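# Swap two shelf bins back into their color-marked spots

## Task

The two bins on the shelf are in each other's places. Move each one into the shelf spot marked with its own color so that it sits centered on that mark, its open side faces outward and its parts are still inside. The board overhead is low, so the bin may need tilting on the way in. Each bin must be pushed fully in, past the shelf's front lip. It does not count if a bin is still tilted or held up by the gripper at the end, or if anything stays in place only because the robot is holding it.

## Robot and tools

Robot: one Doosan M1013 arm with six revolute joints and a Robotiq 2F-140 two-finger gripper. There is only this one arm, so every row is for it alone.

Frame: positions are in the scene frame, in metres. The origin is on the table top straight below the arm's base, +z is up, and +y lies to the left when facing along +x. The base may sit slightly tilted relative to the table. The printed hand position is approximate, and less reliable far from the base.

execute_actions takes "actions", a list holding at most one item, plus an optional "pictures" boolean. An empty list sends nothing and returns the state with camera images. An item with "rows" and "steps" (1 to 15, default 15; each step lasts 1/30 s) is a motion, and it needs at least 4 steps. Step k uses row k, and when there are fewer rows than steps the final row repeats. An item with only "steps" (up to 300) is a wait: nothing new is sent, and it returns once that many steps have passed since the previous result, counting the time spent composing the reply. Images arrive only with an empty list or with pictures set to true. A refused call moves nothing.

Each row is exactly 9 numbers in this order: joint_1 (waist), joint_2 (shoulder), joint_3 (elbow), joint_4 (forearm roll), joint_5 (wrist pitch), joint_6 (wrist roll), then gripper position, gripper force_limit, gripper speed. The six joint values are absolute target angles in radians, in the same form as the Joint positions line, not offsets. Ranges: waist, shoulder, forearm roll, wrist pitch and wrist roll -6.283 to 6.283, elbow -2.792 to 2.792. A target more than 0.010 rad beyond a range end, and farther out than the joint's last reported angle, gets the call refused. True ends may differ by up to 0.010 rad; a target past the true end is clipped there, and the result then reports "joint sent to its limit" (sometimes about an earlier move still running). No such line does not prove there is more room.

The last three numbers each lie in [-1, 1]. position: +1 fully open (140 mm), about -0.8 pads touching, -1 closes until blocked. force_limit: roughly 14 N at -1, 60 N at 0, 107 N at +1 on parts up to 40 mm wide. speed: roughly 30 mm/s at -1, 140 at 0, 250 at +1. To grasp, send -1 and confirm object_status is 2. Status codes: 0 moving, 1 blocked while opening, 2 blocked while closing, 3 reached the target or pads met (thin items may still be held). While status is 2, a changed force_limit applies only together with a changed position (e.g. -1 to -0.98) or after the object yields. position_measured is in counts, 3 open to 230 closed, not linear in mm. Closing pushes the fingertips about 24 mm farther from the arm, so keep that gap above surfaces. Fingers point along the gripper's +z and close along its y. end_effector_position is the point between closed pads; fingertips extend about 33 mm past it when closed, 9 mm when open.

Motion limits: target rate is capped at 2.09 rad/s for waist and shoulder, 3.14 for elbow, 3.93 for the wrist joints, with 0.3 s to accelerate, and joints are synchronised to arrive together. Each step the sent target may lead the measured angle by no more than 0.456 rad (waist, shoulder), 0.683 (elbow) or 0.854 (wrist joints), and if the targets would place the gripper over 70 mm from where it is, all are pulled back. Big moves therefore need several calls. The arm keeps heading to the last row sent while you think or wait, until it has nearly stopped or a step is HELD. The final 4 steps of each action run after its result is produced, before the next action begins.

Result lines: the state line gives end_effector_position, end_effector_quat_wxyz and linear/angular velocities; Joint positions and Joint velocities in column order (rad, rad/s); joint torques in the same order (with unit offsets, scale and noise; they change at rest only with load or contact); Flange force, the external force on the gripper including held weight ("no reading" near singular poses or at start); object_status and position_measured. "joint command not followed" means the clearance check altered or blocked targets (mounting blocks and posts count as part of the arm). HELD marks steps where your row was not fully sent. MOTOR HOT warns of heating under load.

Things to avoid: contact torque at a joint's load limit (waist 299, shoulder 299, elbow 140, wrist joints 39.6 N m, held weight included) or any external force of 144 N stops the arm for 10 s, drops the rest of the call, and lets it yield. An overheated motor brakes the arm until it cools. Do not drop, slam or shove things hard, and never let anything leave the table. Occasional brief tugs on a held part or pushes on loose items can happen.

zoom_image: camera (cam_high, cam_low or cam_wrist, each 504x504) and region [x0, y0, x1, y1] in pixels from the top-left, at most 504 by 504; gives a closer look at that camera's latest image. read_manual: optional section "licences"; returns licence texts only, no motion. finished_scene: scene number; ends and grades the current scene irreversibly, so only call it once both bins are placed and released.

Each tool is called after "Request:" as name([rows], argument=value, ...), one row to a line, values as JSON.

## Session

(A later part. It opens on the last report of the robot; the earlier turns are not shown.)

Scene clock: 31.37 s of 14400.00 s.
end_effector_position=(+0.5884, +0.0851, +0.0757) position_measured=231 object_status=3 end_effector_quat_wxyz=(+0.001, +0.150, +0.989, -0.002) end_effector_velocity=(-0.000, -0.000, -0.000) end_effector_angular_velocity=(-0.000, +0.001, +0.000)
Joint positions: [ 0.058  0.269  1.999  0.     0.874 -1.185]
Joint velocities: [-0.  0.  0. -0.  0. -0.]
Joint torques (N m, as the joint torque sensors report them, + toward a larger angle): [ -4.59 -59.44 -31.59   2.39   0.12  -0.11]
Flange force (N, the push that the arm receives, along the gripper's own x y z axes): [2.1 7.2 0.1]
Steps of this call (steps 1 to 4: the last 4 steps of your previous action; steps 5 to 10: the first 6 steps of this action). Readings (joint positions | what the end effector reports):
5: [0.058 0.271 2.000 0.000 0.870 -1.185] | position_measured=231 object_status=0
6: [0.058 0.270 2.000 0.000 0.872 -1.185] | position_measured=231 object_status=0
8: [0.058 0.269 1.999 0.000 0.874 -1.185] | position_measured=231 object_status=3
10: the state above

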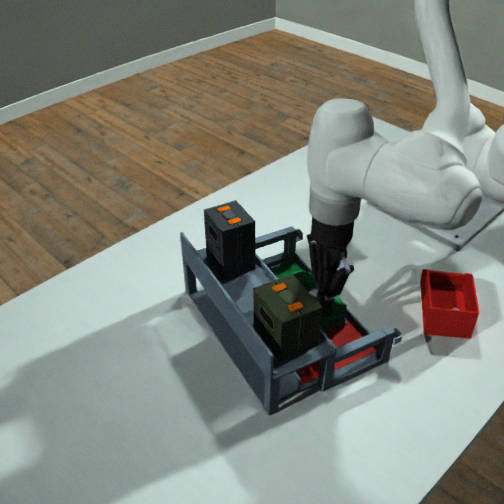

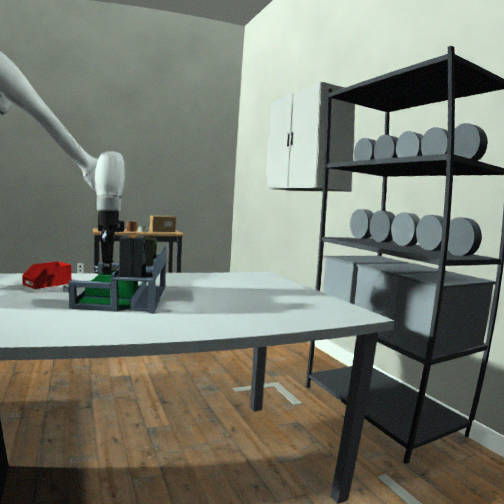

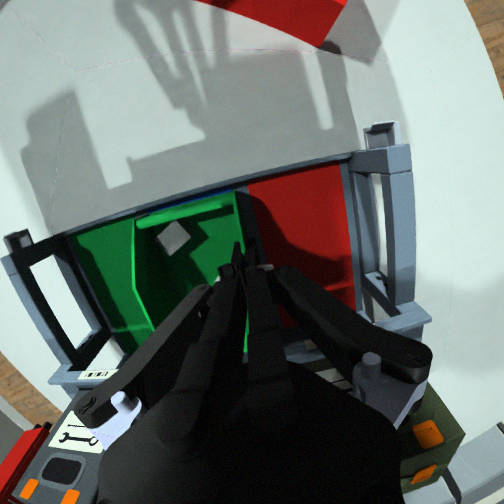

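Request:
execute_actions([
  {"rows":[[0.0415,0.2633,2.0068,0,0.8714,-1.2015,-1,0.6,0],[0.0415,0.2633,2.0068,0,0.8714,-1.2015,-1,0.6,0],[0.025,0.2577,2.0151,0,0.8688,-1.218,-1,0.6,0],[0.025,0.2577,2.0151,0,0.8688,-1.218,-1,0.6,0],[0.0083,0.252,2.0235,0,0.8661,-1.2347,-1,0.6,0],[0.0083,0.252,2.0235,0,0.8661,-1.2347,-1,0.6,0],[-0.0082,0.2463,2.0318,0,0.8635,-1.251,-1,0.6,0],[-0.0082,0.2463,2.0318,0,0.8635,-1.251,-1,0.6,0],[-0.0287,0.2415,2.038,0,0.862,-1.2717,-1,0.6,0],[-0.0287,0.2415,2.038,0,0.862,-1.2717,-1,0.6,0],[-0.049,0.237,2.044,0,0.8605,-1.292,-1,0.6,0],[-0.049,0.237,2.044,0,0.8605,-1.292,-1,0.6,0],[-0.0696,0.2325,2.05,0,0.859,-1.3126,-1,0.6,0]]},
])

Request:
execute_actions([
  {"rows":[[-0.09,0.2284,2.0556,0,0.8576,-1.333,-1,0.6,0],[-0.09,0.2284,2.0556,0,0.8576,-1.333,-1,0.6,0],[-0.1105,0.2246,2.0608,0,0.8562,-1.3535,-1,0.6,0],[-0.1105,0.2246,2.0608,0,0.8562,-1.3535,-1,0.6,0],[-0.122,0.2227,2.0634,0,0.8555,-1.365,-1,0.6,0],[-0.122,0.2227,2.0634,0,0.8555,-1.365,-1,0.6,0],[-0.1331,0.2208,2.066,0,0.8548,-1.376,-1,0.6,0]],"steps":15},
], pictures=true)

Request:
zoom_image(camera="cam_wrist", region=[60, 140, 360, 300])

Request:
zoom_image(camera="cam_low", region=[40, 220, 200, 330])

Scene clock: 32.00 s of 14400.00 s.
end_effector_position=(+0.5735, +0.0372, +0.0751) position_measured=231 object_status=3 end_effector_quat_wxyz=(+0.001, +0.150, +0.989, -0.002) end_effector_velocity=(-0.034, -0.152, +0.001) end_effector_angular_velocity=(-0.000, +0.000, -0.006)
Joint positions: [-0.023  0.243  2.036  0.     0.862 -1.266]
Joint velocities: [-0.265 -0.061  0.082 -0.    -0.02  -0.259]
Joint torques (N m, as the joint torque sensors report them, + toward a larger angle): [  7.04 -58.98 -31.04   3.27   0.61   0.26]
Flange force (N, the push that the arm receives, along the gripper's own x y z axes): [-6.4 -0.9 4.7]
Steps of this call (steps 1 to 4: the last 4 steps of your previous action; steps 5 to 8: the robot went on to your last target; steps 9 to 19: the first 11 steps of this action). Readings (joint positions | what the end effector reports):
9: [0.058 0.269 1.999 0.000 0.874 -1.185] | position_measured=231 object_status=3
10: [0.054 0.268 2.000 0.000 0.874 -1.189] | position_measured=231 object_status=3
12: [0.038 0.262 2.009 0.000 0.871 -1.206] | position_measured=231 object_status=3
16: [0.004 0.250 2.026 0.000 0.865 -1.239] | position_measured=231 object_status=3
19: the state above

Scene clock: 32.50 s of 14400.00 s.
end_effector_position=(+0.5580, -0.0244, +0.0752) position_measured=231 object_status=3 end_effector_quat_wxyz=(+0.001, +0.150, +0.989, -0.002) end_effector_velocity=(+0.001, -0.001, +0.001) end_effector_angular_velocity=(+0.000, -0.002, +0.002)
Joint positions: [-0.133  0.221  2.066 -0.     0.855 -1.376]
Joint velocities: [-0.001 -0.    -0.001  0.    -0.001 -0.004]
Joint torques (N m, as the joint torque sensors report them, + toward a larger angle): [  0.21 -53.11 -30.21   2.5    0.43   0.25]
Flange force (N, the push that the arm receives, along the gripper's own x y z axes): [-1.0 1.8 -1.0]
Steps of this call (steps 1 to 4: the last 4 steps of your previous action; steps 5 to 15: the first 11 steps of this action). Readings (joint positions | what the end effector reports):
5: [-0.069 0.233 2.050 -0.000 0.859 -1.312] | position_measured=231 object_status=3
6: [-0.075 0.231 2.051 -0.000 0.859 -1.317] | position_measured=231 object_status=3
8: [-0.094 0.228 2.057 -0.000 0.857 -1.337] | position_measured=231 object_status=3
12: [-0.126 0.222 2.064 -0.000 0.855 -1.369] | position_measured=231 object_status=3
15: the state above

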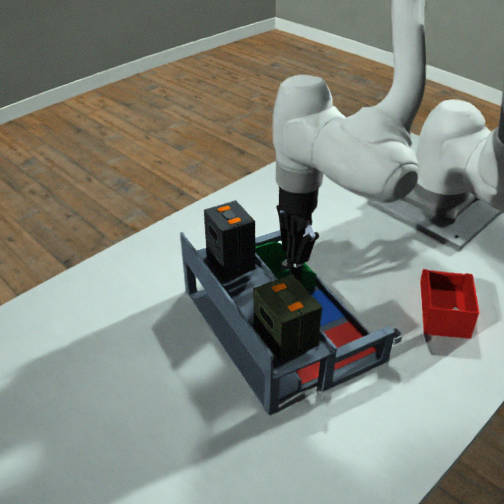

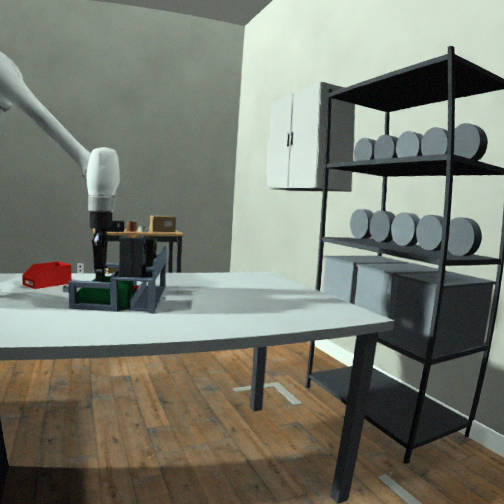

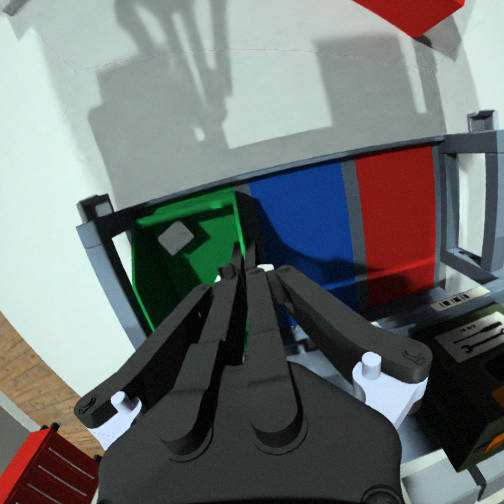

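Region (60, 140, 360, 300) of cam_wrist's 504x504 image, scaled by 1.680, with more detail than that image has; it fills the top 269 rows of this view, and the rest is white.

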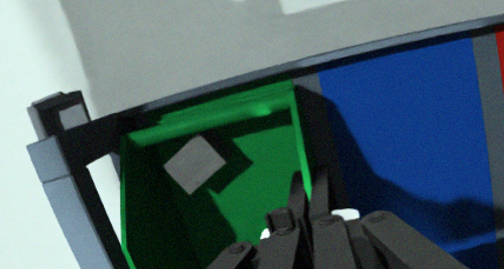

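Region (40, 220, 200, 330) of cam_low's 504x504 image, scaled by 3.150, with more detail than that image has; it fills the top 346 rows of this view, and the rest is white.

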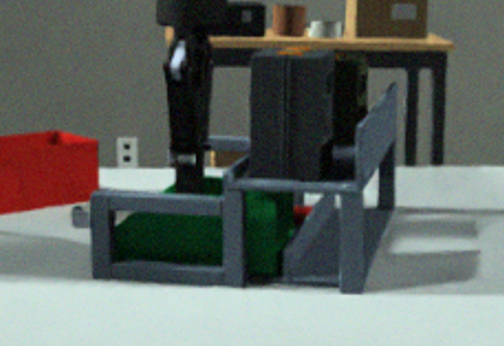

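Request:
execute_actions([
  {"rows":[[-0.1331,0.223,2.0675,0,0.851,-1.376,-0.16,0.6,0]],"steps":12},
])

Request:
execute_actions([
  {"rows":[[-0.1331,0.14,2.0,0,1.0,-1.376,-0.16,0.6,0]],"steps":12},
], pictures=true)

Request:
execute_actions([
  {"rows":[[0.323,-0.1614,2.323,0.043,0.865,-1.872,-0.16,0.6,0]]},
])

Request:
execute_actions([
  {"steps":25},
], pictures=true)

Scene clock: 33.17 s of 14400.00 s.
end_effector_position=(+0.5580, -0.0244, +0.0734) position_measured=182 object_status=0 end_effector_quat_wxyz=(+0.001, +0.150, +0.989, -0.002) end_effector_velocity=(+0.000, -0.000, -0.000) end_effector_angular_velocity=(-0.000, +0.001, -0.000)
Joint positions: [-0.133  0.223  2.067 -0.     0.851 -1.376]
Joint velocities: [-0.     0.001 -0.    -0.     0.     0.   ]
Joint torques (N m, as the joint torque sensors report them, + toward a larger angle): [ -2.63 -52.82 -29.89   2.71   0.3    0.21]
Flange force (N, the push that the arm receives, along the gripper's own x y z axes): [0.0 4.1 -2.4]
Steps of this call (steps 1 to 4: the last 4 steps of your previous action; steps 5 to 12: the robot went on to your last target; steps 13 to 20: the first 8 steps of this action). Readings (joint positions | what the end effector reports):
13: [-0.133 0.221 2.066 -0.000 0.855 -1.376] | position_measured=231 object_status=0
14: [-0.133 0.222 2.067 -0.000 0.853 -1.376] | position_measured=231 object_status=0
16: [-0.133 0.223 2.067 -0.000 0.851 -1.376] | position_measured=213 object_status=0
20: the state above

Scene clock: 33.57 s of 14400.00 s.
end_effector_position=(+0.5585, -0.0242, +0.1498) position_measured=149 object_status=3 end_effector_quat_wxyz=(+0.002, +0.150, +0.989, -0.002) end_effector_velocity=(-0.012, +0.001, +0.005) end_effector_angular_velocity=(+0.004, +0.029, -0.001)
Joint positions: [-0.133  0.14   2.    -0.     0.999 -1.376]
Joint velocities: [-0.    -0.008 -0.001  0.001  0.038  0.   ]
Joint torques (N m, as the joint torque sensors report them, + toward a larger angle): [ -6.28 -10.5  -15.57   1.27   0.85  -0.07]
Flange force (N, the push that the arm receives, along the gripper's own x y z axes): [-6.4 4.4 0.8]
Steps of this call (steps 1 to 4: the last 4 steps of your previous action; steps 5 to 12: the first 8 steps of this action). Readings (joint positions | what the end effector reports):
5: [-0.133 0.223 2.067 -0.000 0.851 -1.376] | position_measured=149 object_status=0
6: [-0.133 0.220 2.065 -0.000 0.858 -1.376] | position_measured=149 object_status=0
8: [-0.133 0.191 2.041 -0.000 0.911 -1.376] | position_measured=149 object_status=0
12: the state above

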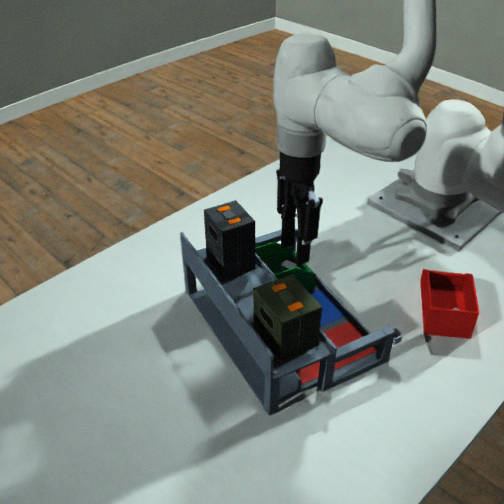

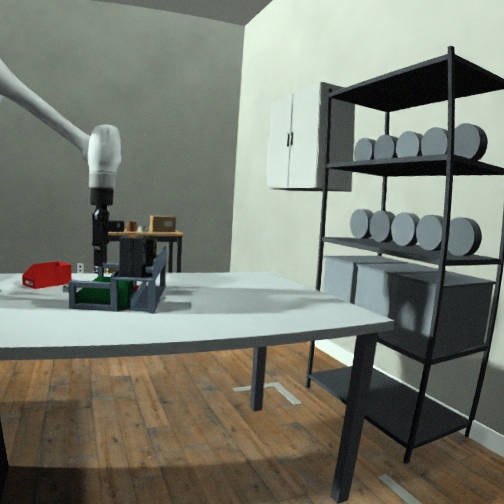

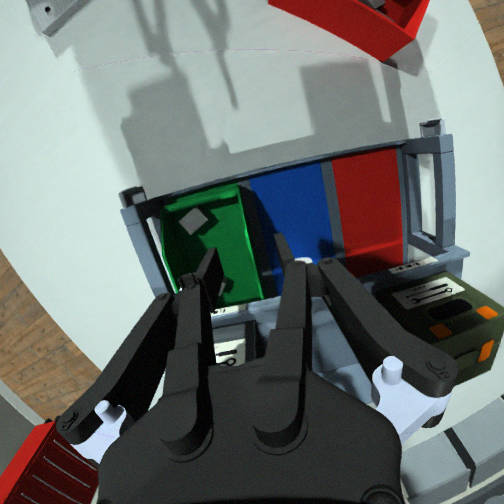

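Scene clock: 34.07 s of 14400.00 s.
end_effector_position=(+0.4765, +0.0938, +0.1505) position_measured=149 object_status=3 end_effector_quat_wxyz=(+0.028, -0.070, +0.997, +0.008) end_effector_velocity=(-0.343, +0.365, -0.013) end_effector_angular_velocity=(+0.032, -0.200, +1.599)
Joint positions: [ 0.084 -0.003  2.155  0.02   0.934 -1.612]
Joint velocities: [ 0.789 -0.522  0.553  0.073 -0.225 -0.855]
Joint torques (N m, as the joint torque sensors report them, + toward a larger angle): [ -1.02 -35.45 -30.94   3.08   0.35  -0.23]
Flange force (N, the push that the arm receives, along the gripper's own x y z axes): [-2.8 -0.4 -2.7]
Steps of this call (steps 1 to 4: the last 4 steps of your previous action; steps 5 to 15: the first 11 steps of this action). Readings (joint positions | what the end effector reports):
5: [-0.133 0.140 2.000 -0.000 1.000 -1.376] | position_measured=149 object_status=3
6: [-0.130 0.138 2.003 0.000 0.998 -1.380] | position_measured=149 object_status=3
8: [-0.100 0.119 2.026 0.003 0.986 -1.413] | position_measured=149 object_status=3
12: [0.005 0.049 2.099 0.013 0.957 -1.526] | position_measured=149 object_status=3
15: the state above

Scene clock: 34.90 s of 14400.00 s.
end_effector_position=(+0.3627, +0.1813, +0.1392) position_measured=149 object_status=3 end_effector_quat_wxyz=(+0.057, -0.307, +0.950, +0.017) end_effector_velocity=(+0.000, +0.000, +0.000) end_effector_angular_velocity=(+0.001, -0.000, -0.001)
Joint positions: [ 0.323 -0.161  2.323  0.043  0.865 -1.872]
Joint velocities: [-0.     0.    -0.     0.001 -0.     0.   ]
Joint torques (N m, as the joint torque sensors report them, + toward a larger angle): [  1.2  -16.89 -32.84   3.05   0.56   0.13]
Flange force (N, the push that the arm receives, along the gripper's own x y z axes): [0.1 -4.0 -2.4]
Kept back: nothing.
Steps of this call (steps 1 to 4: the last 4 steps of your previous action; steps 5 to 25: the robot went on to your last target). Readings (joint positions | what the end effector reports):
1: [0.110 -0.021 2.174 0.023 0.926 -1.641] | position_measured=149 object_status=3
2: [0.137 -0.039 2.193 0.025 0.918 -1.670] | position_measured=149 object_status=3
4: [0.192 -0.075 2.231 0.031 0.903 -1.730] | position_measured=149 object_status=3
8: [0.297 -0.144 2.305 0.040 0.873 -1.843] | position_measured=149 object_status=3
25: the state above

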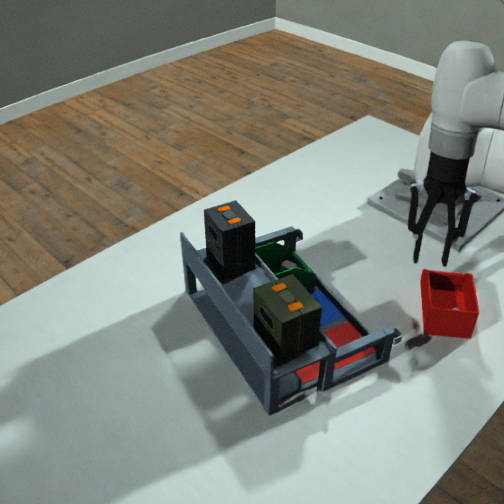

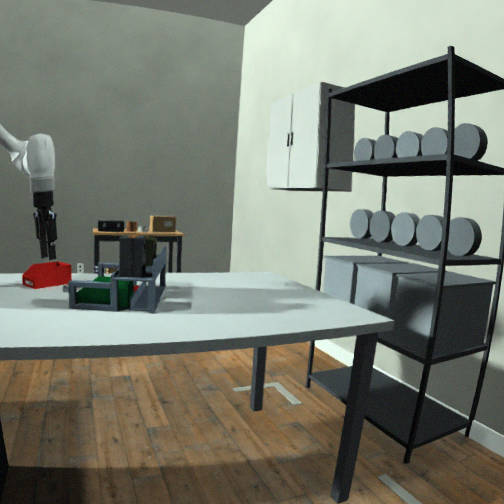

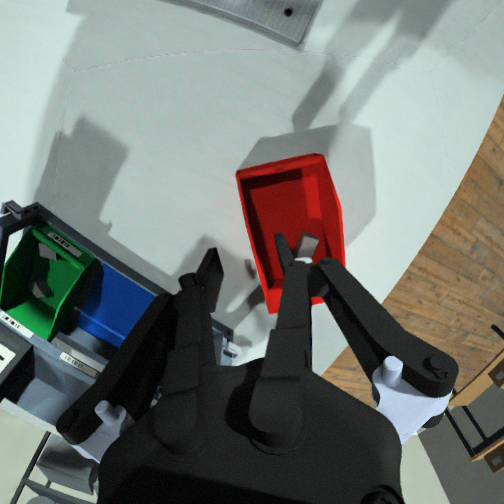

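Request:
execute_actions([
  {"rows":[[0.323,-0.0537,2.403,0.053,0.6773,-1.885,-0.16,0.6,0]]},
], pictures=true)

Request:
execute_actions([
  {"rows":[[0.323,-0.0537,2.403,0.053,0.6773,-1.885,-1,0.6,0]]},
])

Request:
execute_actions([
  {"steps":10},
], pictures=true)

Scene clock: 35.40 s of 14400.00 s.
end_effector_position=(+0.3630, +0.1813, +0.0652) position_measured=149 object_status=3 end_effector_quat_wxyz=(+0.057, -0.307, +0.950, +0.017) end_effector_velocity=(+0.001, +0.000, +0.000) end_effector_angular_velocity=(+0.001, -0.003, -0.001)
Joint positions: [ 0.323 -0.054  2.403  0.053  0.677 -1.885]
Joint velocities: [ 0.    -0.    -0.    -0.    -0.002  0.001]
Joint torques (N m, as the joint torque sensors report them, + toward a larger angle): [ -2.98 -25.31 -28.83   2.6    0.65   0.43]
Flange force (N, the push that the arm receives, along the gripper's own x y z axes): [-4.3 6.1 2.3]
Steps of this call (steps 1 to 4: the robot went on to your last target; steps 5 to 15: the first 11 steps of this action). Readings (joint positions | what the end effector reports):
5: [0.323 -0.161 2.323 0.043 0.865 -1.872] | position_measured=149 object_status=3
6: [0.323 -0.158 2.326 0.043 0.858 -1.872] | position_measured=149 object_status=3
8: [0.323 -0.129 2.348 0.046 0.806 -1.876] | position_measured=149 object_status=3
12: [0.323 -0.055 2.402 0.053 0.681 -1.885] | position_measured=149 object_status=3
15: the state above

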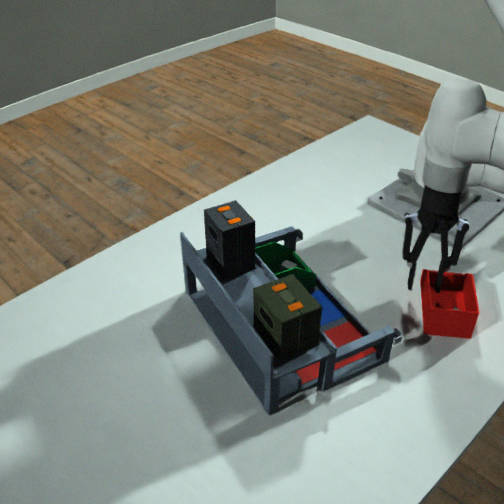

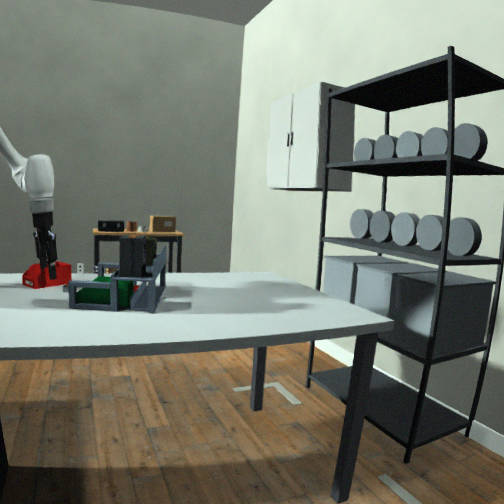

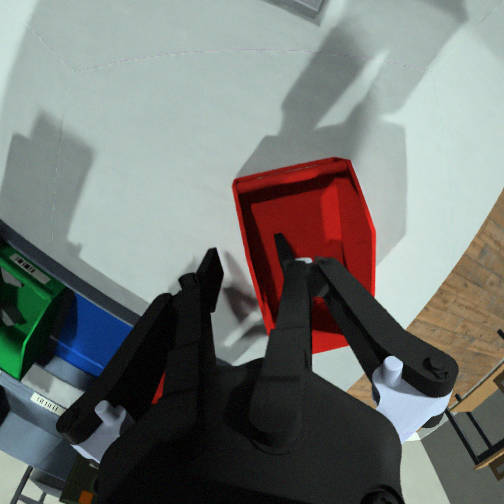

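Scene clock: 35.90 s of 14400.00 s.
end_effector_position=(+0.3629, +0.1812, +0.0652) position_measured=221 object_status=0 end_effector_quat_wxyz=(+0.057, -0.307, +0.950, +0.017) end_effector_velocity=(+0.001, +0.001, +0.001) end_effector_angular_velocity=(+0.002, -0.005, +0.000)
Joint positions: [ 0.323 -0.054  2.403  0.053  0.677 -1.885]
Joint velocities: [ 0.    -0.003 -0.001  0.    -0.001 -0.   ]
Joint torques (N m, as the joint torque sensors report them, + toward a larger angle): [ -1.44 -23.54 -26.31   2.63   0.02   0.18]
Flange force (N, the push that the arm receives, along the gripper's own x y z axes): [-5.5 2.5 -6.8]
Steps of this call (steps 1 to 4: the last 4 steps of your previous action; steps 5 to 15: the first 11 steps of this action). Readings (joint positions | what the end effector reports):
5: [0.323 -0.054 2.403 0.053 0.677 -1.885] | position_measured=149 object_status=0
6: [0.323 -0.054 2.403 0.053 0.677 -1.885] | position_measured=153 object_status=0
8: [0.323 -0.054 2.403 0.053 0.677 -1.885] | position_measured=168 object_status=0
12: [0.323 -0.054 2.403 0.053 0.677 -1.885] | position_measured=198 object_status=0
15: the state above

Scene clock: 36.23 s of 14400.00 s.
end_effector_position=(+0.3630, +0.1813, +0.0652) position_measured=231 object_status=3 end_effector_quat_wxyz=(+0.057, -0.307, +0.950, +0.017) end_effector_velocity=(+0.000, +0.000, +0.000) end_effector_angular_velocity=(+0.000, -0.000, +0.000)
Joint positions: [ 0.323 -0.054  2.403  0.053  0.677 -1.885]
Joint velocities: [ 0.    -0.     0.     0.    -0.    -0.001]
Joint torques (N m, as the joint torque sensors report them, + toward a larger angle): [ -1.93 -20.08 -22.37   2.82   0.99  -0.35]
Flange force (N, the push that the arm receives, along the gripper's own x y z axes): [-7.6 5.1 -10.9]
Kept back: nothing.
Steps of this call (steps 1 to 4: the last 4 steps of your previous action; steps 5 to 10: the robot went on to your last target). Readings (joint positions | what the end effector reports):
1: [0.323 -0.054 2.403 0.053 0.677 -1.885] | position_measured=228 object_status=0
2: [0.323 -0.054 2.403 0.053 0.677 -1.885] | position_measured=231 object_status=0
4: [0.323 -0.054 2.403 0.053 0.677 -1.885] | position_measured=231 object_status=0
8: [0.323 -0.054 2.403 0.053 0.677 -1.885] | position_measured=231 object_status=3
10: the state above

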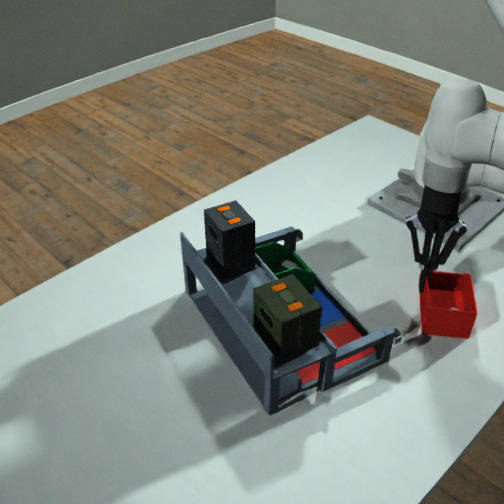

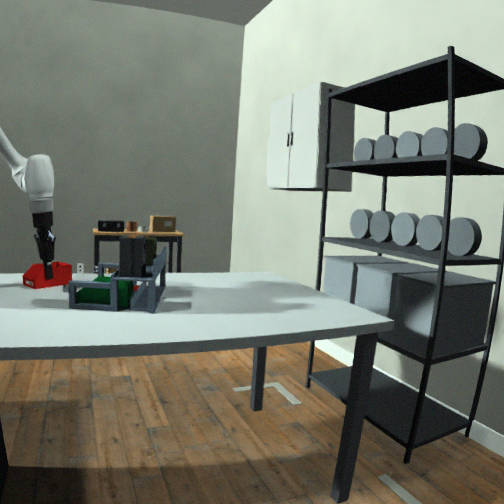

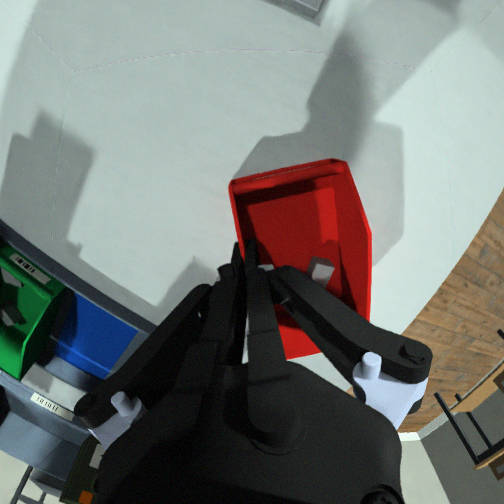

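Request:
execute_actions([
  {"rows":[[0.323,-0.2,2.29,0.04,0.94,-1.87,-1,0.6,0]]},
])

Request:
execute_actions([
  {"rows":[[0.29,-0.15,2.243,0.033,0.956,-1.746,-1,0.6,0],[0.29,-0.15,2.243,0.033,0.956,-1.746,-1,0.6,0],[0.29,-0.15,2.243,0.033,0.956,-1.746,-1,0.6,0],[0.255,-0.10,2.195,0.027,0.973,-1.62,-1,0.6,0],[0.255,-0.10,2.195,0.027,0.973,-1.62,-1,0.6,0],[0.255,-0.10,2.195,0.027,0.973,-1.62,-1,0.6,0],[0.221,-0.05,2.147,0.02,0.989,-1.497,-1,0.6,0],[0.221,-0.05,2.147,0.02,0.989,-1.497,-1,0.6,0],[0.221,-0.05,2.147,0.02,0.989,-1.497,-1,0.6,0],[0.187,0,2.1,0.013,1.005,-1.373,-1,0.6,0],[0.187,0,2.1,0.013,1.005,-1.373,-1,0.6,0],[0.187,0,2.1,0.013,1.005,-1.373,-1,0.6,0],[0.119,0.0988,2.005,0,1.038,-1.124,-1,0.6,0]]},
])

Request:
execute_actions([
  {"steps":20},
])

Request:
execute_actions([
  {"rows":[[0.119,0.155,2.057,0,0.9296,-1.124,-1,0.6,0]]},
], pictures=true)

Scene clock: 38.07 s of 14400.00 s.
end_effector_position=(+0.3593, +0.1800, +0.1686) position_measured=231 object_status=3 end_effector_quat_wxyz=(+0.055, -0.308, +0.950, +0.016) end_effector_velocity=(-0.005, -0.004, -0.001) end_effector_angular_velocity=(-0.012, +0.015, +0.004)
Joint positions: [ 0.323 -0.2    2.29   0.04   0.94  -1.87 ]
Joint velocities: [ 0.     0.    -0.    -0.008  0.018  0.001]
Joint torques (N m, as the joint torque sensors report them, + toward a larger angle): [ -3.25  -5.72 -30.65   2.96   0.38  -0.09]
Flange force (N, the push that the arm receives, along the gripper's own x y z axes): [-5.5 3.2 3.0]
Steps of this call (steps 1 to 15: the robot went on to your last target; steps 16 to 44: nothing new was sent; steps 45 to 55: the first 11 steps of this action). Readings (joint positions | what the end effector reports):
45: [0.323 -0.054 2.403 0.053 0.678 -1.885] | position_measured=231 object_status=3
46: [0.323 -0.057 2.401 0.052 0.685 -1.885] | position_measured=231 object_status=3
48: [0.323 -0.087 2.377 0.050 0.738 -1.882] | position_measured=231 object_status=3
52: [0.323 -0.181 2.305 0.042 0.906 -1.872] | position_measured=231 object_status=3
55: the state above

Scene clock: 38.57 s of 14400.00 s.
end_effector_position=(+0.4458, +0.1552, +0.1753) position_measured=231 object_status=3 end_effector_quat_wxyz=(+0.026, -0.083, +0.996, +0.011) end_effector_velocity=(+0.307, -0.117, +0.003) end_effector_angular_velocity=(-0.042, +0.210, -1.644)
Joint positions: [ 0.222 -0.051  2.148  0.02   0.989 -1.499]
Joint velocities: [-0.359  0.526 -0.505 -0.075  0.176  1.327]
Joint torques (N m, as the joint torque sensors report them, + toward a larger angle): [-11.6  -12.78 -41.98   3.94  -0.71  -0.03]
Flange force (N, the push that the arm receives, along the gripper's own x y z axes): [5.6 7.0 -0.8]
Steps of this call (steps 1 to 4: the last 4 steps of your previous action; steps 5 to 15: the first 11 steps of this action). Readings (joint positions | what the end effector reports):
5: [0.323 -0.200 2.290 0.040 0.940 -1.870] | position_measured=231 object_status=3
6: [0.321 -0.197 2.287 0.040 0.941 -1.863] | position_measured=231 object_status=3
8: [0.307 -0.175 2.266 0.036 0.948 -1.808] | position_measured=231 object_status=3
12: [0.257 -0.102 2.197 0.027 0.972 -1.626] | position_measured=231 object_status=3
15: the state above

Scene clock: 39.23 s of 14400.00 s.
end_effector_position=(+0.5316, +0.1137, +0.1695) position_measured=231 object_status=3 end_effector_quat_wxyz=(+0.001, +0.150, +0.989, -0.002) end_effector_velocity=(-0.000, +0.000, -0.000) end_effector_angular_velocity=(-0.000, +0.001, +0.001)
Joint positions: [ 0.119  0.099  2.005 -0.     1.038 -1.124]
Joint velocities: [ 0.001  0.     0.    -0.     0.    -0.   ]
Joint torques (N m, as the joint torque sensors report them, + toward a larger angle): [ -1.52 -47.7  -35.26   3.21   0.48   0.03]
Flange force (N, the push that the arm receives, along the gripper's own x y z axes): [-2.0 3.9 1.8]
Kept back: nothing.
Steps of this call (steps 1 to 4: the last 4 steps of your previous action; steps 5 to 20: the robot went on to your last target). Readings (joint positions | what the end effector reports):
1: [0.209 -0.032 2.130 0.018 0.995 -1.453] | position_measured=231 object_status=3
2: [0.198 -0.016 2.115 0.015 1.000 -1.414] | position_measured=231 object_status=3
4: [0.173 0.021 2.080 0.010 1.012 -1.321] | position_measured=231 object_status=3
8: [0.123 0.093 2.011 0.001 1.036 -1.139] | position_measured=231 object_status=3
20: the state above

Scene clock: 39.60 s of 14400.00 s.
end_effector_position=(+0.5328, +0.1137, +0.1147) position_measured=231 object_status=3 end_effector_quat_wxyz=(+0.001, +0.150, +0.989, -0.002) end_effector_velocity=(+0.002, +0.001, +0.002) end_effector_angular_velocity=(+0.003, -0.005, -0.001)
Joint positions: [ 0.119  0.155  2.057 -0.     0.93  -1.124]
Joint velocities: [ 0.    -0.002 -0.002  0.002 -0.001 -0.001]
Joint torques (N m, as the joint torque sensors report them, + toward a larger angle): [ -0.63 -48.64 -30.97   3.11   0.44  -0.35]
Flange force (N, the push that the arm receives, along the gripper's own x y z axes): [-1.2 2.7 -3.5]
Steps of this call (steps 1 to 11: the first 11 steps of this action). Readings (joint positions | what the end effector reports):
1: [0.119 0.099 2.005 -0.000 1.038 -1.124] | position_measured=231 object_status=3
2: [0.119 0.102 2.008 -0.000 1.031 -1.124] | position_measured=231 object_status=3
4: [0.119 0.130 2.034 -0.000 0.977 -1.124] | position_measured=231 object_status=3
8: [0.119 0.155 2.057 -0.000 0.930 -1.124] | position_measured=231 object_status=3
11: the state above

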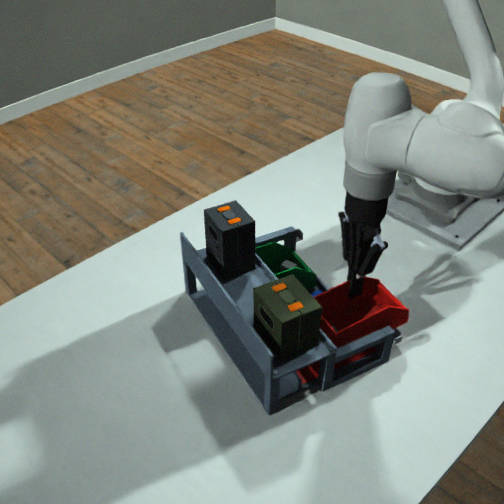

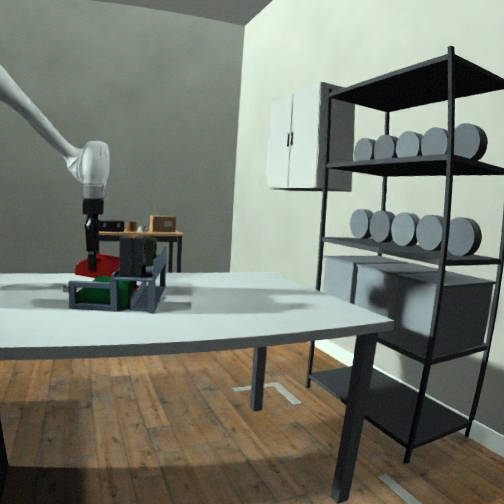

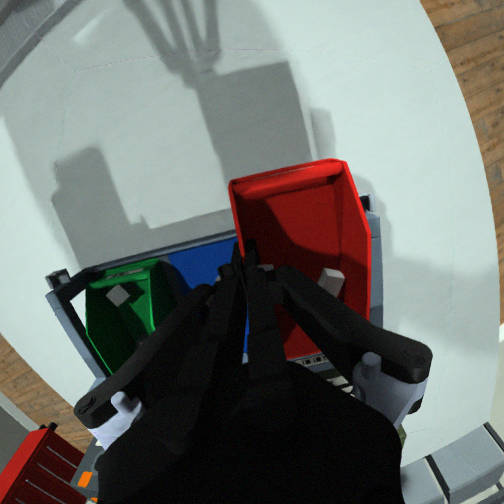

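Request:
execute_actions([
  {"rows":[[0.119,0.162,2.0635,0,0.916,-1.124,-1,0.6,0],[0.119,0.162,2.0635,0,0.916,-1.124,-1,0.6,0],[0.119,0.162,2.0635,0,0.916,-1.124,-1,0.6,0],[0.119,0.17,2.0708,0,0.9008,-1.124,-1,0.6,0],[0.119,0.17,2.0708,0,0.9008,-1.124,-1,0.6,0],[0.119,0.17,2.0708,0,0.9008,-1.124,-1,0.6,0],[0.119,0.1774,2.0776,0,0.8866,-1.124,-1,0.6,0]]},
])

Request:
execute_actions([
  {"rows":[[0.1124,0.1896,2.0645,0,0.8875,-1.1306,-1,0.6,0],[0.1124,0.1896,2.0645,0,0.8875,-1.1306,-1,0.6,0],[0.1124,0.1896,2.0645,0,0.8875,-1.1306,-1,0.6,0],[0.1058,0.2017,2.0515,0,0.8885,-1.137,-1,0.6,0]],"steps":13},
], pictures=true)

Request:
zoom_image(camera="cam_high", region=[260, 250, 430, 420])

Scene clock: 40.23 s of 14400.00 s.
end_effector_position=(+0.5316, +0.1135, +0.0936) position_measured=231 object_status=3 end_effector_quat_wxyz=(+0.001, +0.150, +0.989, -0.002) end_effector_velocity=(+0.001, +0.000, -0.000) end_effector_angular_velocity=(+0.000, -0.001, -0.001)
Joint positions: [ 0.119  0.177  2.078  0.     0.887 -1.124]
Joint velocities: [ 0.     0.001 -0.001 -0.    -0.002  0.001]
Joint torques (N m, as the joint torque sensors report them, + toward a larger angle): [ -3.91 -49.47 -32.14   2.98   0.37   0.05]
Flange force (N, the push that the arm receives, along the gripper's own x y z axes): [5.2 5.0 0.0]
Steps of this call (steps 1 to 4: the last 4 steps of your previous action; steps 5 to 8: the robot went on to your last target; steps 9 to 19: the first 11 steps of this action). Readings (joint positions | what the end effector reports):
9: [0.119 0.155 2.057 -0.000 0.929 -1.124] | position_measured=231 object_status=3
10: [0.119 0.157 2.059 0.000 0.924 -1.124] | position_measured=231 object_status=3
12: [0.119 0.162 2.064 0.000 0.916 -1.124] | position_measured=231 object_status=3
16: [0.119 0.173 2.073 0.000 0.895 -1.124] | position_measured=231 object_status=3
19: the state above

Scene clock: 40.67 s of 14400.00 s.
end_effector_position=(+0.5483, +0.1084, +0.0915) position_measured=231 object_status=3 end_effector_quat_wxyz=(+0.001, +0.150, +0.989, -0.002) end_effector_velocity=(+0.001, +0.000, +0.001) end_effector_angular_velocity=(+0.000, -0.001, +0.001)
Joint positions: [ 0.106  0.202  2.052 -0.     0.888 -1.137]
Joint velocities: [ 0.    -0.    -0.001  0.     0.    -0.001]
Joint torques (N m, as the joint torque sensors report them, + toward a larger angle): [ -1.23 -52.75 -32.8    2.53   0.32   0.04]
Flange force (N, the push that the arm receives, along the gripper's own x y z axes): [1.9 1.0 0.1]
Steps of this call (steps 1 to 4: the last 4 steps of your previous action; steps 5 to 13: the first 9 steps of this action). Readings (joint positions | what the end effector reports):
5: [0.119 0.177 2.078 0.000 0.887 -1.124] | position_measured=231 object_status=3
6: [0.117 0.181 2.074 -0.000 0.887 -1.125] | position_measured=231 object_status=3
8: [0.112 0.190 2.065 -0.000 0.887 -1.130] | position_measured=231 object_status=3
12: [0.106 0.202 2.052 -0.000 0.888 -1.137] | position_measured=231 object_status=3
13: the state above

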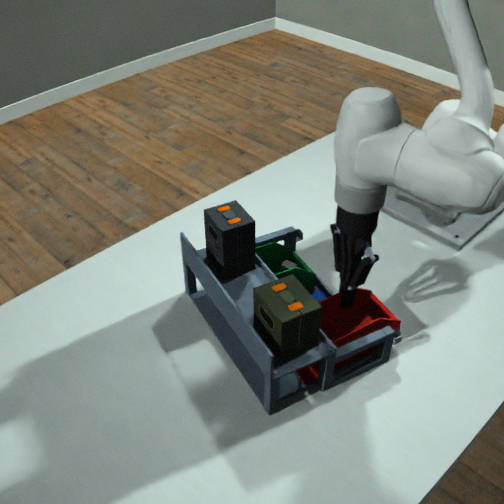

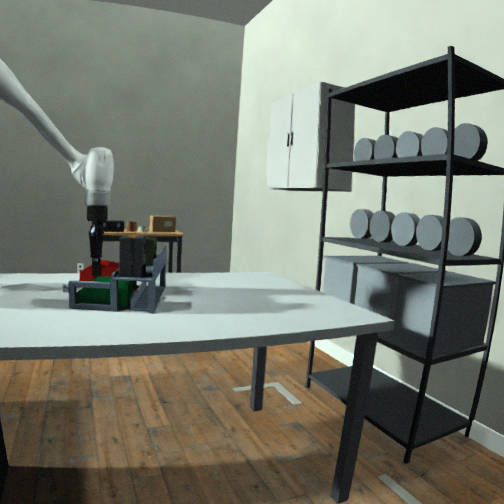

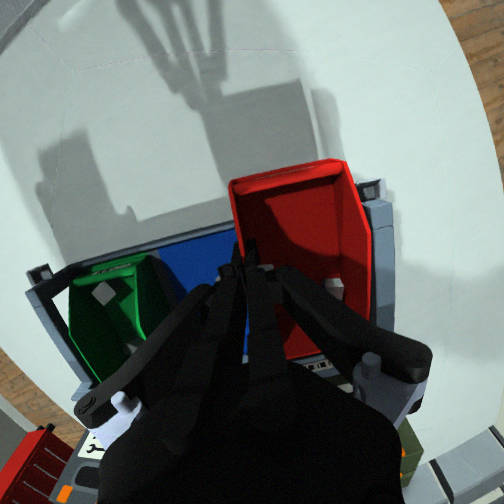

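Region (260, 250, 430, 420) of cam_high's 504x504 image, scaled by 2.965, with more detail than that image has.

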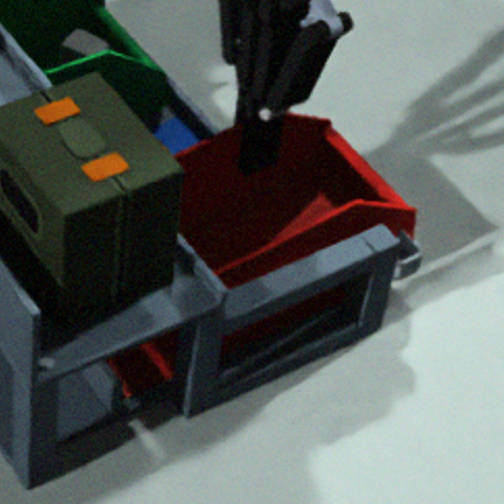

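Request:
execute_actions([
  {"rows":[[0.0992,0.2139,2.0384,0,0.8894,-1.1438,-1,0.6,0],[0.0992,0.2139,2.0384,0,0.8894,-1.1438,-1,0.6,0],[0.0992,0.2139,2.0384,0,0.8894,-1.1438,-1,0.6,0],[0.0992,0.2139,2.0384,0,0.8894,-1.1438,-1,0.6,0],[0.0927,0.226,2.0253,0,0.8903,-1.1503,-1,0.6,0]],"steps":13},
])

Request:
execute_actions([
  {"rows":[[0.0876,0.2383,2.011,0,0.8923,-1.1554,-1,0.6,0],[0.0876,0.2383,2.011,0,0.8923,-1.1554,-1,0.6,0],[0.0876,0.2383,2.011,0,0.8923,-1.1554,-1,0.6,0],[0.0876,0.2383,2.011,0,0.8923,-1.1554,-1,0.6,0],[0.0825,0.2506,1.9967,0,0.8943,-1.1605,-1,0.6,0]],"steps":13},
])

Request:
execute_actions([
  {"rows":[[0.0774,0.2629,1.9824,0,0.8963,-1.1656,-1,0.6,0],[0.0774,0.2629,1.9824,0,0.8963,-1.1656,-1,0.6,0],[0.0774,0.2629,1.9824,0,0.8963,-1.1656,-1,0.6,0],[0.0774,0.2629,1.9824,0,0.8963,-1.1656,-1,0.6,0],[0.0723,0.2752,1.9681,0,0.8983,-1.1707,-1,0.6,0]],"steps":13},
], pictures=true)

Scene clock: 41.17 s of 14400.00 s.
end_effector_position=(+0.5650, +0.1031, +0.0891) position_measured=231 object_status=3 end_effector_quat_wxyz=(+0.001, +0.150, +0.989, -0.002) end_effector_velocity=(-0.000, -0.000, +0.000) end_effector_angular_velocity=(-0.000, +0.003, +0.002)
Joint positions: [ 0.093  0.226  2.025 -0.     0.89  -1.15 ]
Joint velocities: [-0.001  0.001 -0.002  0.     0.004 -0.002]
Joint torques (N m, as the joint torque sensors report them, + toward a larger angle): [ -0.83 -57.03 -30.74   2.6    0.03  -0.55]
Flange force (N, the push that the arm receives, along the gripper's own x y z axes): [3.1 4.2 -2.7]
Steps of this call (steps 1 to 4: the last 4 steps of your previous action; steps 5 to 6: the robot went on to your last target; steps 7 to 15: the first 9 steps of this action). Readings (joint positions | what the end effector reports):
7: [0.106 0.202 2.051 -0.000 0.889 -1.137] | position_measured=231 object_status=3
8: [0.104 0.205 2.048 -0.000 0.889 -1.139] | position_measured=231 object_status=3
10: [0.099 0.214 2.039 -0.000 0.889 -1.144] | position_measured=231 object_status=3
14: [0.093 0.226 2.026 -0.000 0.890 -1.150] | position_measured=231 object_status=3
15: the state above

Scene clock: 41.60 s of 14400.00 s.
end_effector_position=(+0.5822, +0.0991, +0.0873) position_measured=231 object_status=3 end_effector_quat_wxyz=(+0.001, +0.150, +0.989, -0.002) end_effector_velocity=(-0.000, -0.000, -0.000) end_effector_angular_velocity=(-0.001, +0.004, +0.002)
Joint positions: [ 0.082  0.251  1.997 -0.     0.894 -1.16 ]
Joint velocities: [-0.     0.001 -0.002 -0.     0.004 -0.002]
Joint torques (N m, as the joint torque sensors report them, + toward a larger angle): [ -0.99 -62.29 -31.82   2.57   0.77   0.44]
Flange force (N, the push that the arm receives, along the gripper's own x y z axes): [0.7 3.2 2.7]
Steps of this call (steps 1 to 4: the last 4 steps of your previous action; steps 5 to 13: the first 9 steps of this action). Readings (joint positions | what the end effector reports):
5: [0.093 0.226 2.025 -0.000 0.890 -1.150] | position_measured=231 object_status=3
6: [0.091 0.230 2.021 -0.000 0.891 -1.152] | position_measured=231 object_status=3
8: [0.088 0.238 2.011 -0.000 0.892 -1.155] | position_measured=231 object_status=3
12: [0.083 0.250 1.997 -0.000 0.894 -1.160] | position_measured=231 object_status=3
13: the state above

Scene clock: 42.03 s of 14400.00 s.
end_effector_position=(+0.5992, +0.0947, +0.0851) position_measured=231 object_status=3 end_effector_quat_wxyz=(+0.001, +0.150, +0.989, -0.002) end_effector_velocity=(-0.001, -0.000, -0.001) end_effector_angular_velocity=(-0.000, +0.005, +0.001)
Joint positions: [ 0.072  0.275  1.968 -0.     0.898 -1.171]
Joint velocities: [-0.     0.001  0.     0.     0.004 -0.001]
Joint torques (N m, as the joint torque sensors report them, + toward a larger angle): [ -1.65 -63.77 -30.9    2.77   0.32  -0.43]
Flange force (N, the push that the arm receives, along the gripper's own x y z axes): [1.2 5.7 0.1]
Steps of this call (steps 1 to 4: the last 4 steps of your previous action; steps 5 to 13: the first 9 steps of this action). Readings (joint positions | what the end effector reports):
5: [0.082 0.251 1.997 -0.000 0.894 -1.161] | position_measured=231 object_status=3
6: [0.081 0.254 1.992 -0.000 0.895 -1.162] | position_measured=231 object_status=3
8: [0.077 0.263 1.983 -0.000 0.896 -1.165] | position_measured=231 object_status=3
12: [0.072 0.275 1.968 -0.000 0.898 -1.171] | position_measured=231 object_status=3
13: the state above

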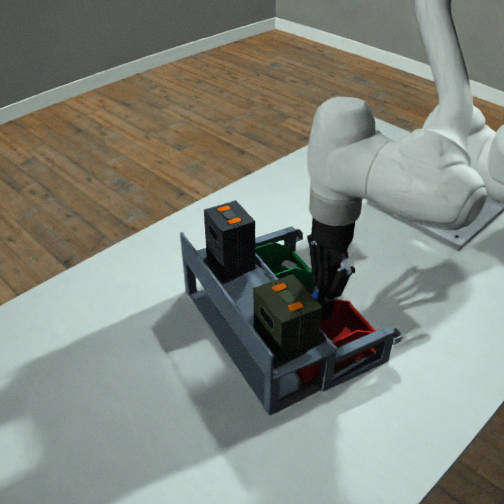

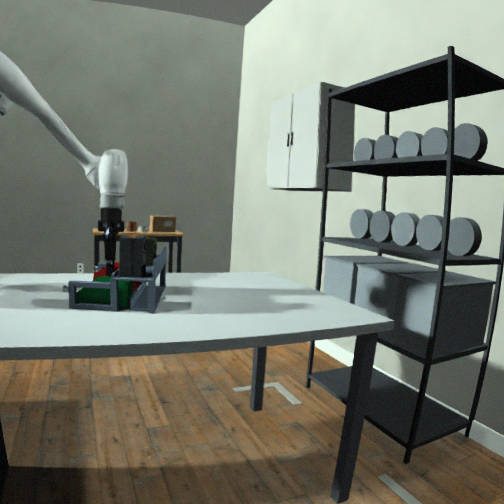

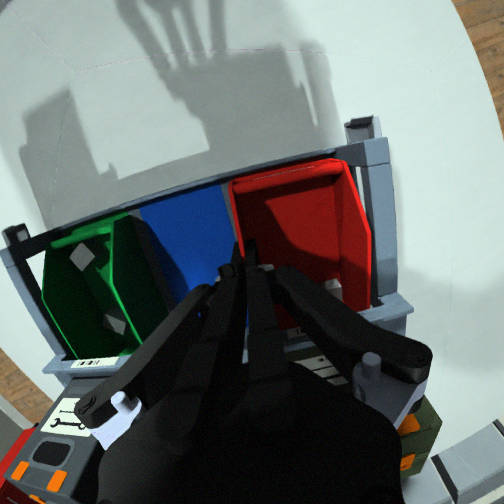

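Request:
execute_actions([
  {"rows":[[0.0799,0.2665,1.9883,-0.017,0.8602,-1.151,-1,0.6,0],[0.0799,0.2665,1.9883,-0.017,0.8602,-1.151,-1,0.6,0],[0.0799,0.2665,1.9883,-0.017,0.8602,-1.151,-1,0.6,0],[0.0875,0.2578,2.0086,-0.034,0.822,-1.131,-1,0.6,0],[0.0875,0.2578,2.0086,-0.034,0.822,-1.131,-1,0.6,0],[0.0875,0.2578,2.0086,-0.034,0.822,-1.131,-1,0.6,0],[0.0951,0.2491,2.0288,-0.053,0.7839,-1.112,-1,0.6,0]]},
])

Request:
execute_actions([
  {"rows":[[0.1027,0.2404,2.049,-0.0733,0.7457,-1.092,-1,0.6,0]],"steps":12},
], pictures=true)

Request:
zoom_image(camera="cam_wrist", region=[120, 110, 420, 300])

Scene clock: 42.63 s of 14400.00 s.
end_effector_position=(+0.5972, +0.0959, +0.0758) position_measured=231 object_status=3 end_effector_quat_wxyz=(+0.044, +0.149, +0.988, -0.009) end_effector_velocity=(+0.008, +0.001, +0.003) end_effector_angular_velocity=(+0.001, -0.028, -0.002)
Joint positions: [ 0.095  0.249  2.029 -0.053  0.784 -1.112]
Joint velocities: [ 0.002 -0.004 -0.    -0.006 -0.023  0.009]
Joint torques (N m, as the joint torque sensors report them, + toward a larger angle): [ -4.25 -52.54 -36.51   3.41  -0.05   0.29]
Flange force (N, the push that the arm receives, along the gripper's own x y z axes): [-0.8 -1.6 -0.6]
Steps of this call (steps 1 to 4: the last 4 steps of your previous action; steps 5 to 7: the robot went on to your last target; steps 8 to 18: the first 11 steps of this action). Readings (joint positions | what the end effector reports):
8: [0.072 0.275 1.968 -0.000 0.898 -1.171] | position_measured=231 object_status=3
9: [0.073 0.274 1.971 -0.003 0.891 -1.168] | position_measured=231 object_status=3
11: [0.079 0.267 1.987 -0.016 0.863 -1.153] | position_measured=231 object_status=3
15: [0.089 0.256 2.013 -0.038 0.813 -1.127] | position_measured=231 object_status=3
18: the state above

Scene clock: 43.03 s of 14400.00 s.
end_effector_position=(+0.5967, +0.0963, +0.0733) position_measured=231 object_status=3 end_effector_quat_wxyz=(+0.059, +0.148, +0.987, -0.011) end_effector_velocity=(+0.001, -0.000, +0.000) end_effector_angular_velocity=(-0.000, -0.001, +0.000)
Joint positions: [ 0.103  0.24   2.049 -0.073  0.746 -1.092]
Joint velocities: [-0.     0.    -0.001 -0.001 -0.    -0.   ]
Joint torques (N m, as the joint torque sensors report them, + toward a larger angle): [ -3.06 -55.65 -30.86   2.67  -0.09   0.11]
Flange force (N, the push that the arm receives, along the gripper's own x y z axes): [1.0 4.4 -0.1]
Steps of this call (steps 1 to 4: the last 4 steps of your previous action; steps 5 to 12: the first 8 steps of this action). Readings (joint positions | what the end effector reports):
5: [0.095 0.249 2.029 -0.053 0.784 -1.112] | position_measured=231 object_status=3
6: [0.096 0.248 2.032 -0.057 0.776 -1.108] | position_measured=231 object_status=3
8: [0.102 0.241 2.048 -0.072 0.749 -1.093] | position_measured=231 object_status=3
12: the state above

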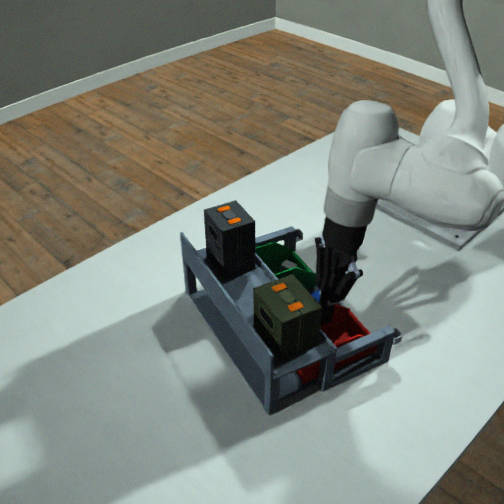

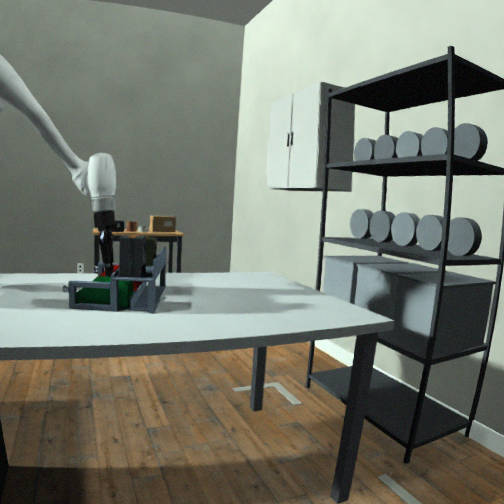

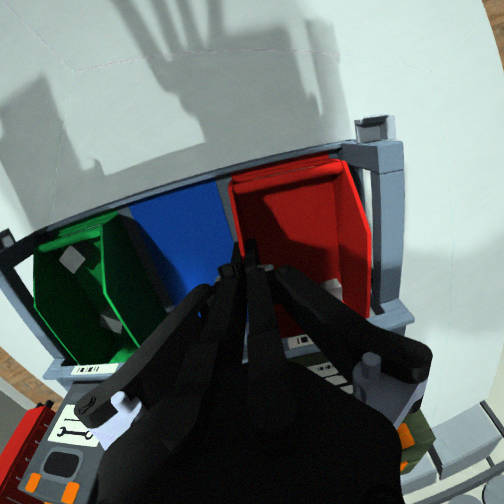

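Region (120, 110, 420, 300) of cam_wrist's 504x504 image, scaled by 1.680, with more detail than that image has; it fills the top 319 rows of this view, and the rest is white.

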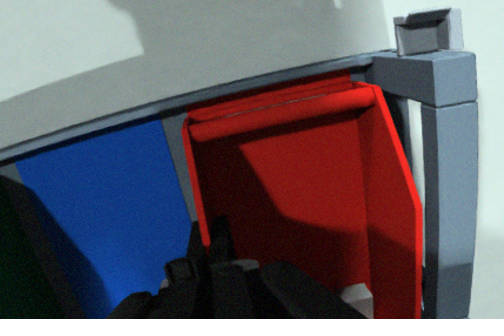

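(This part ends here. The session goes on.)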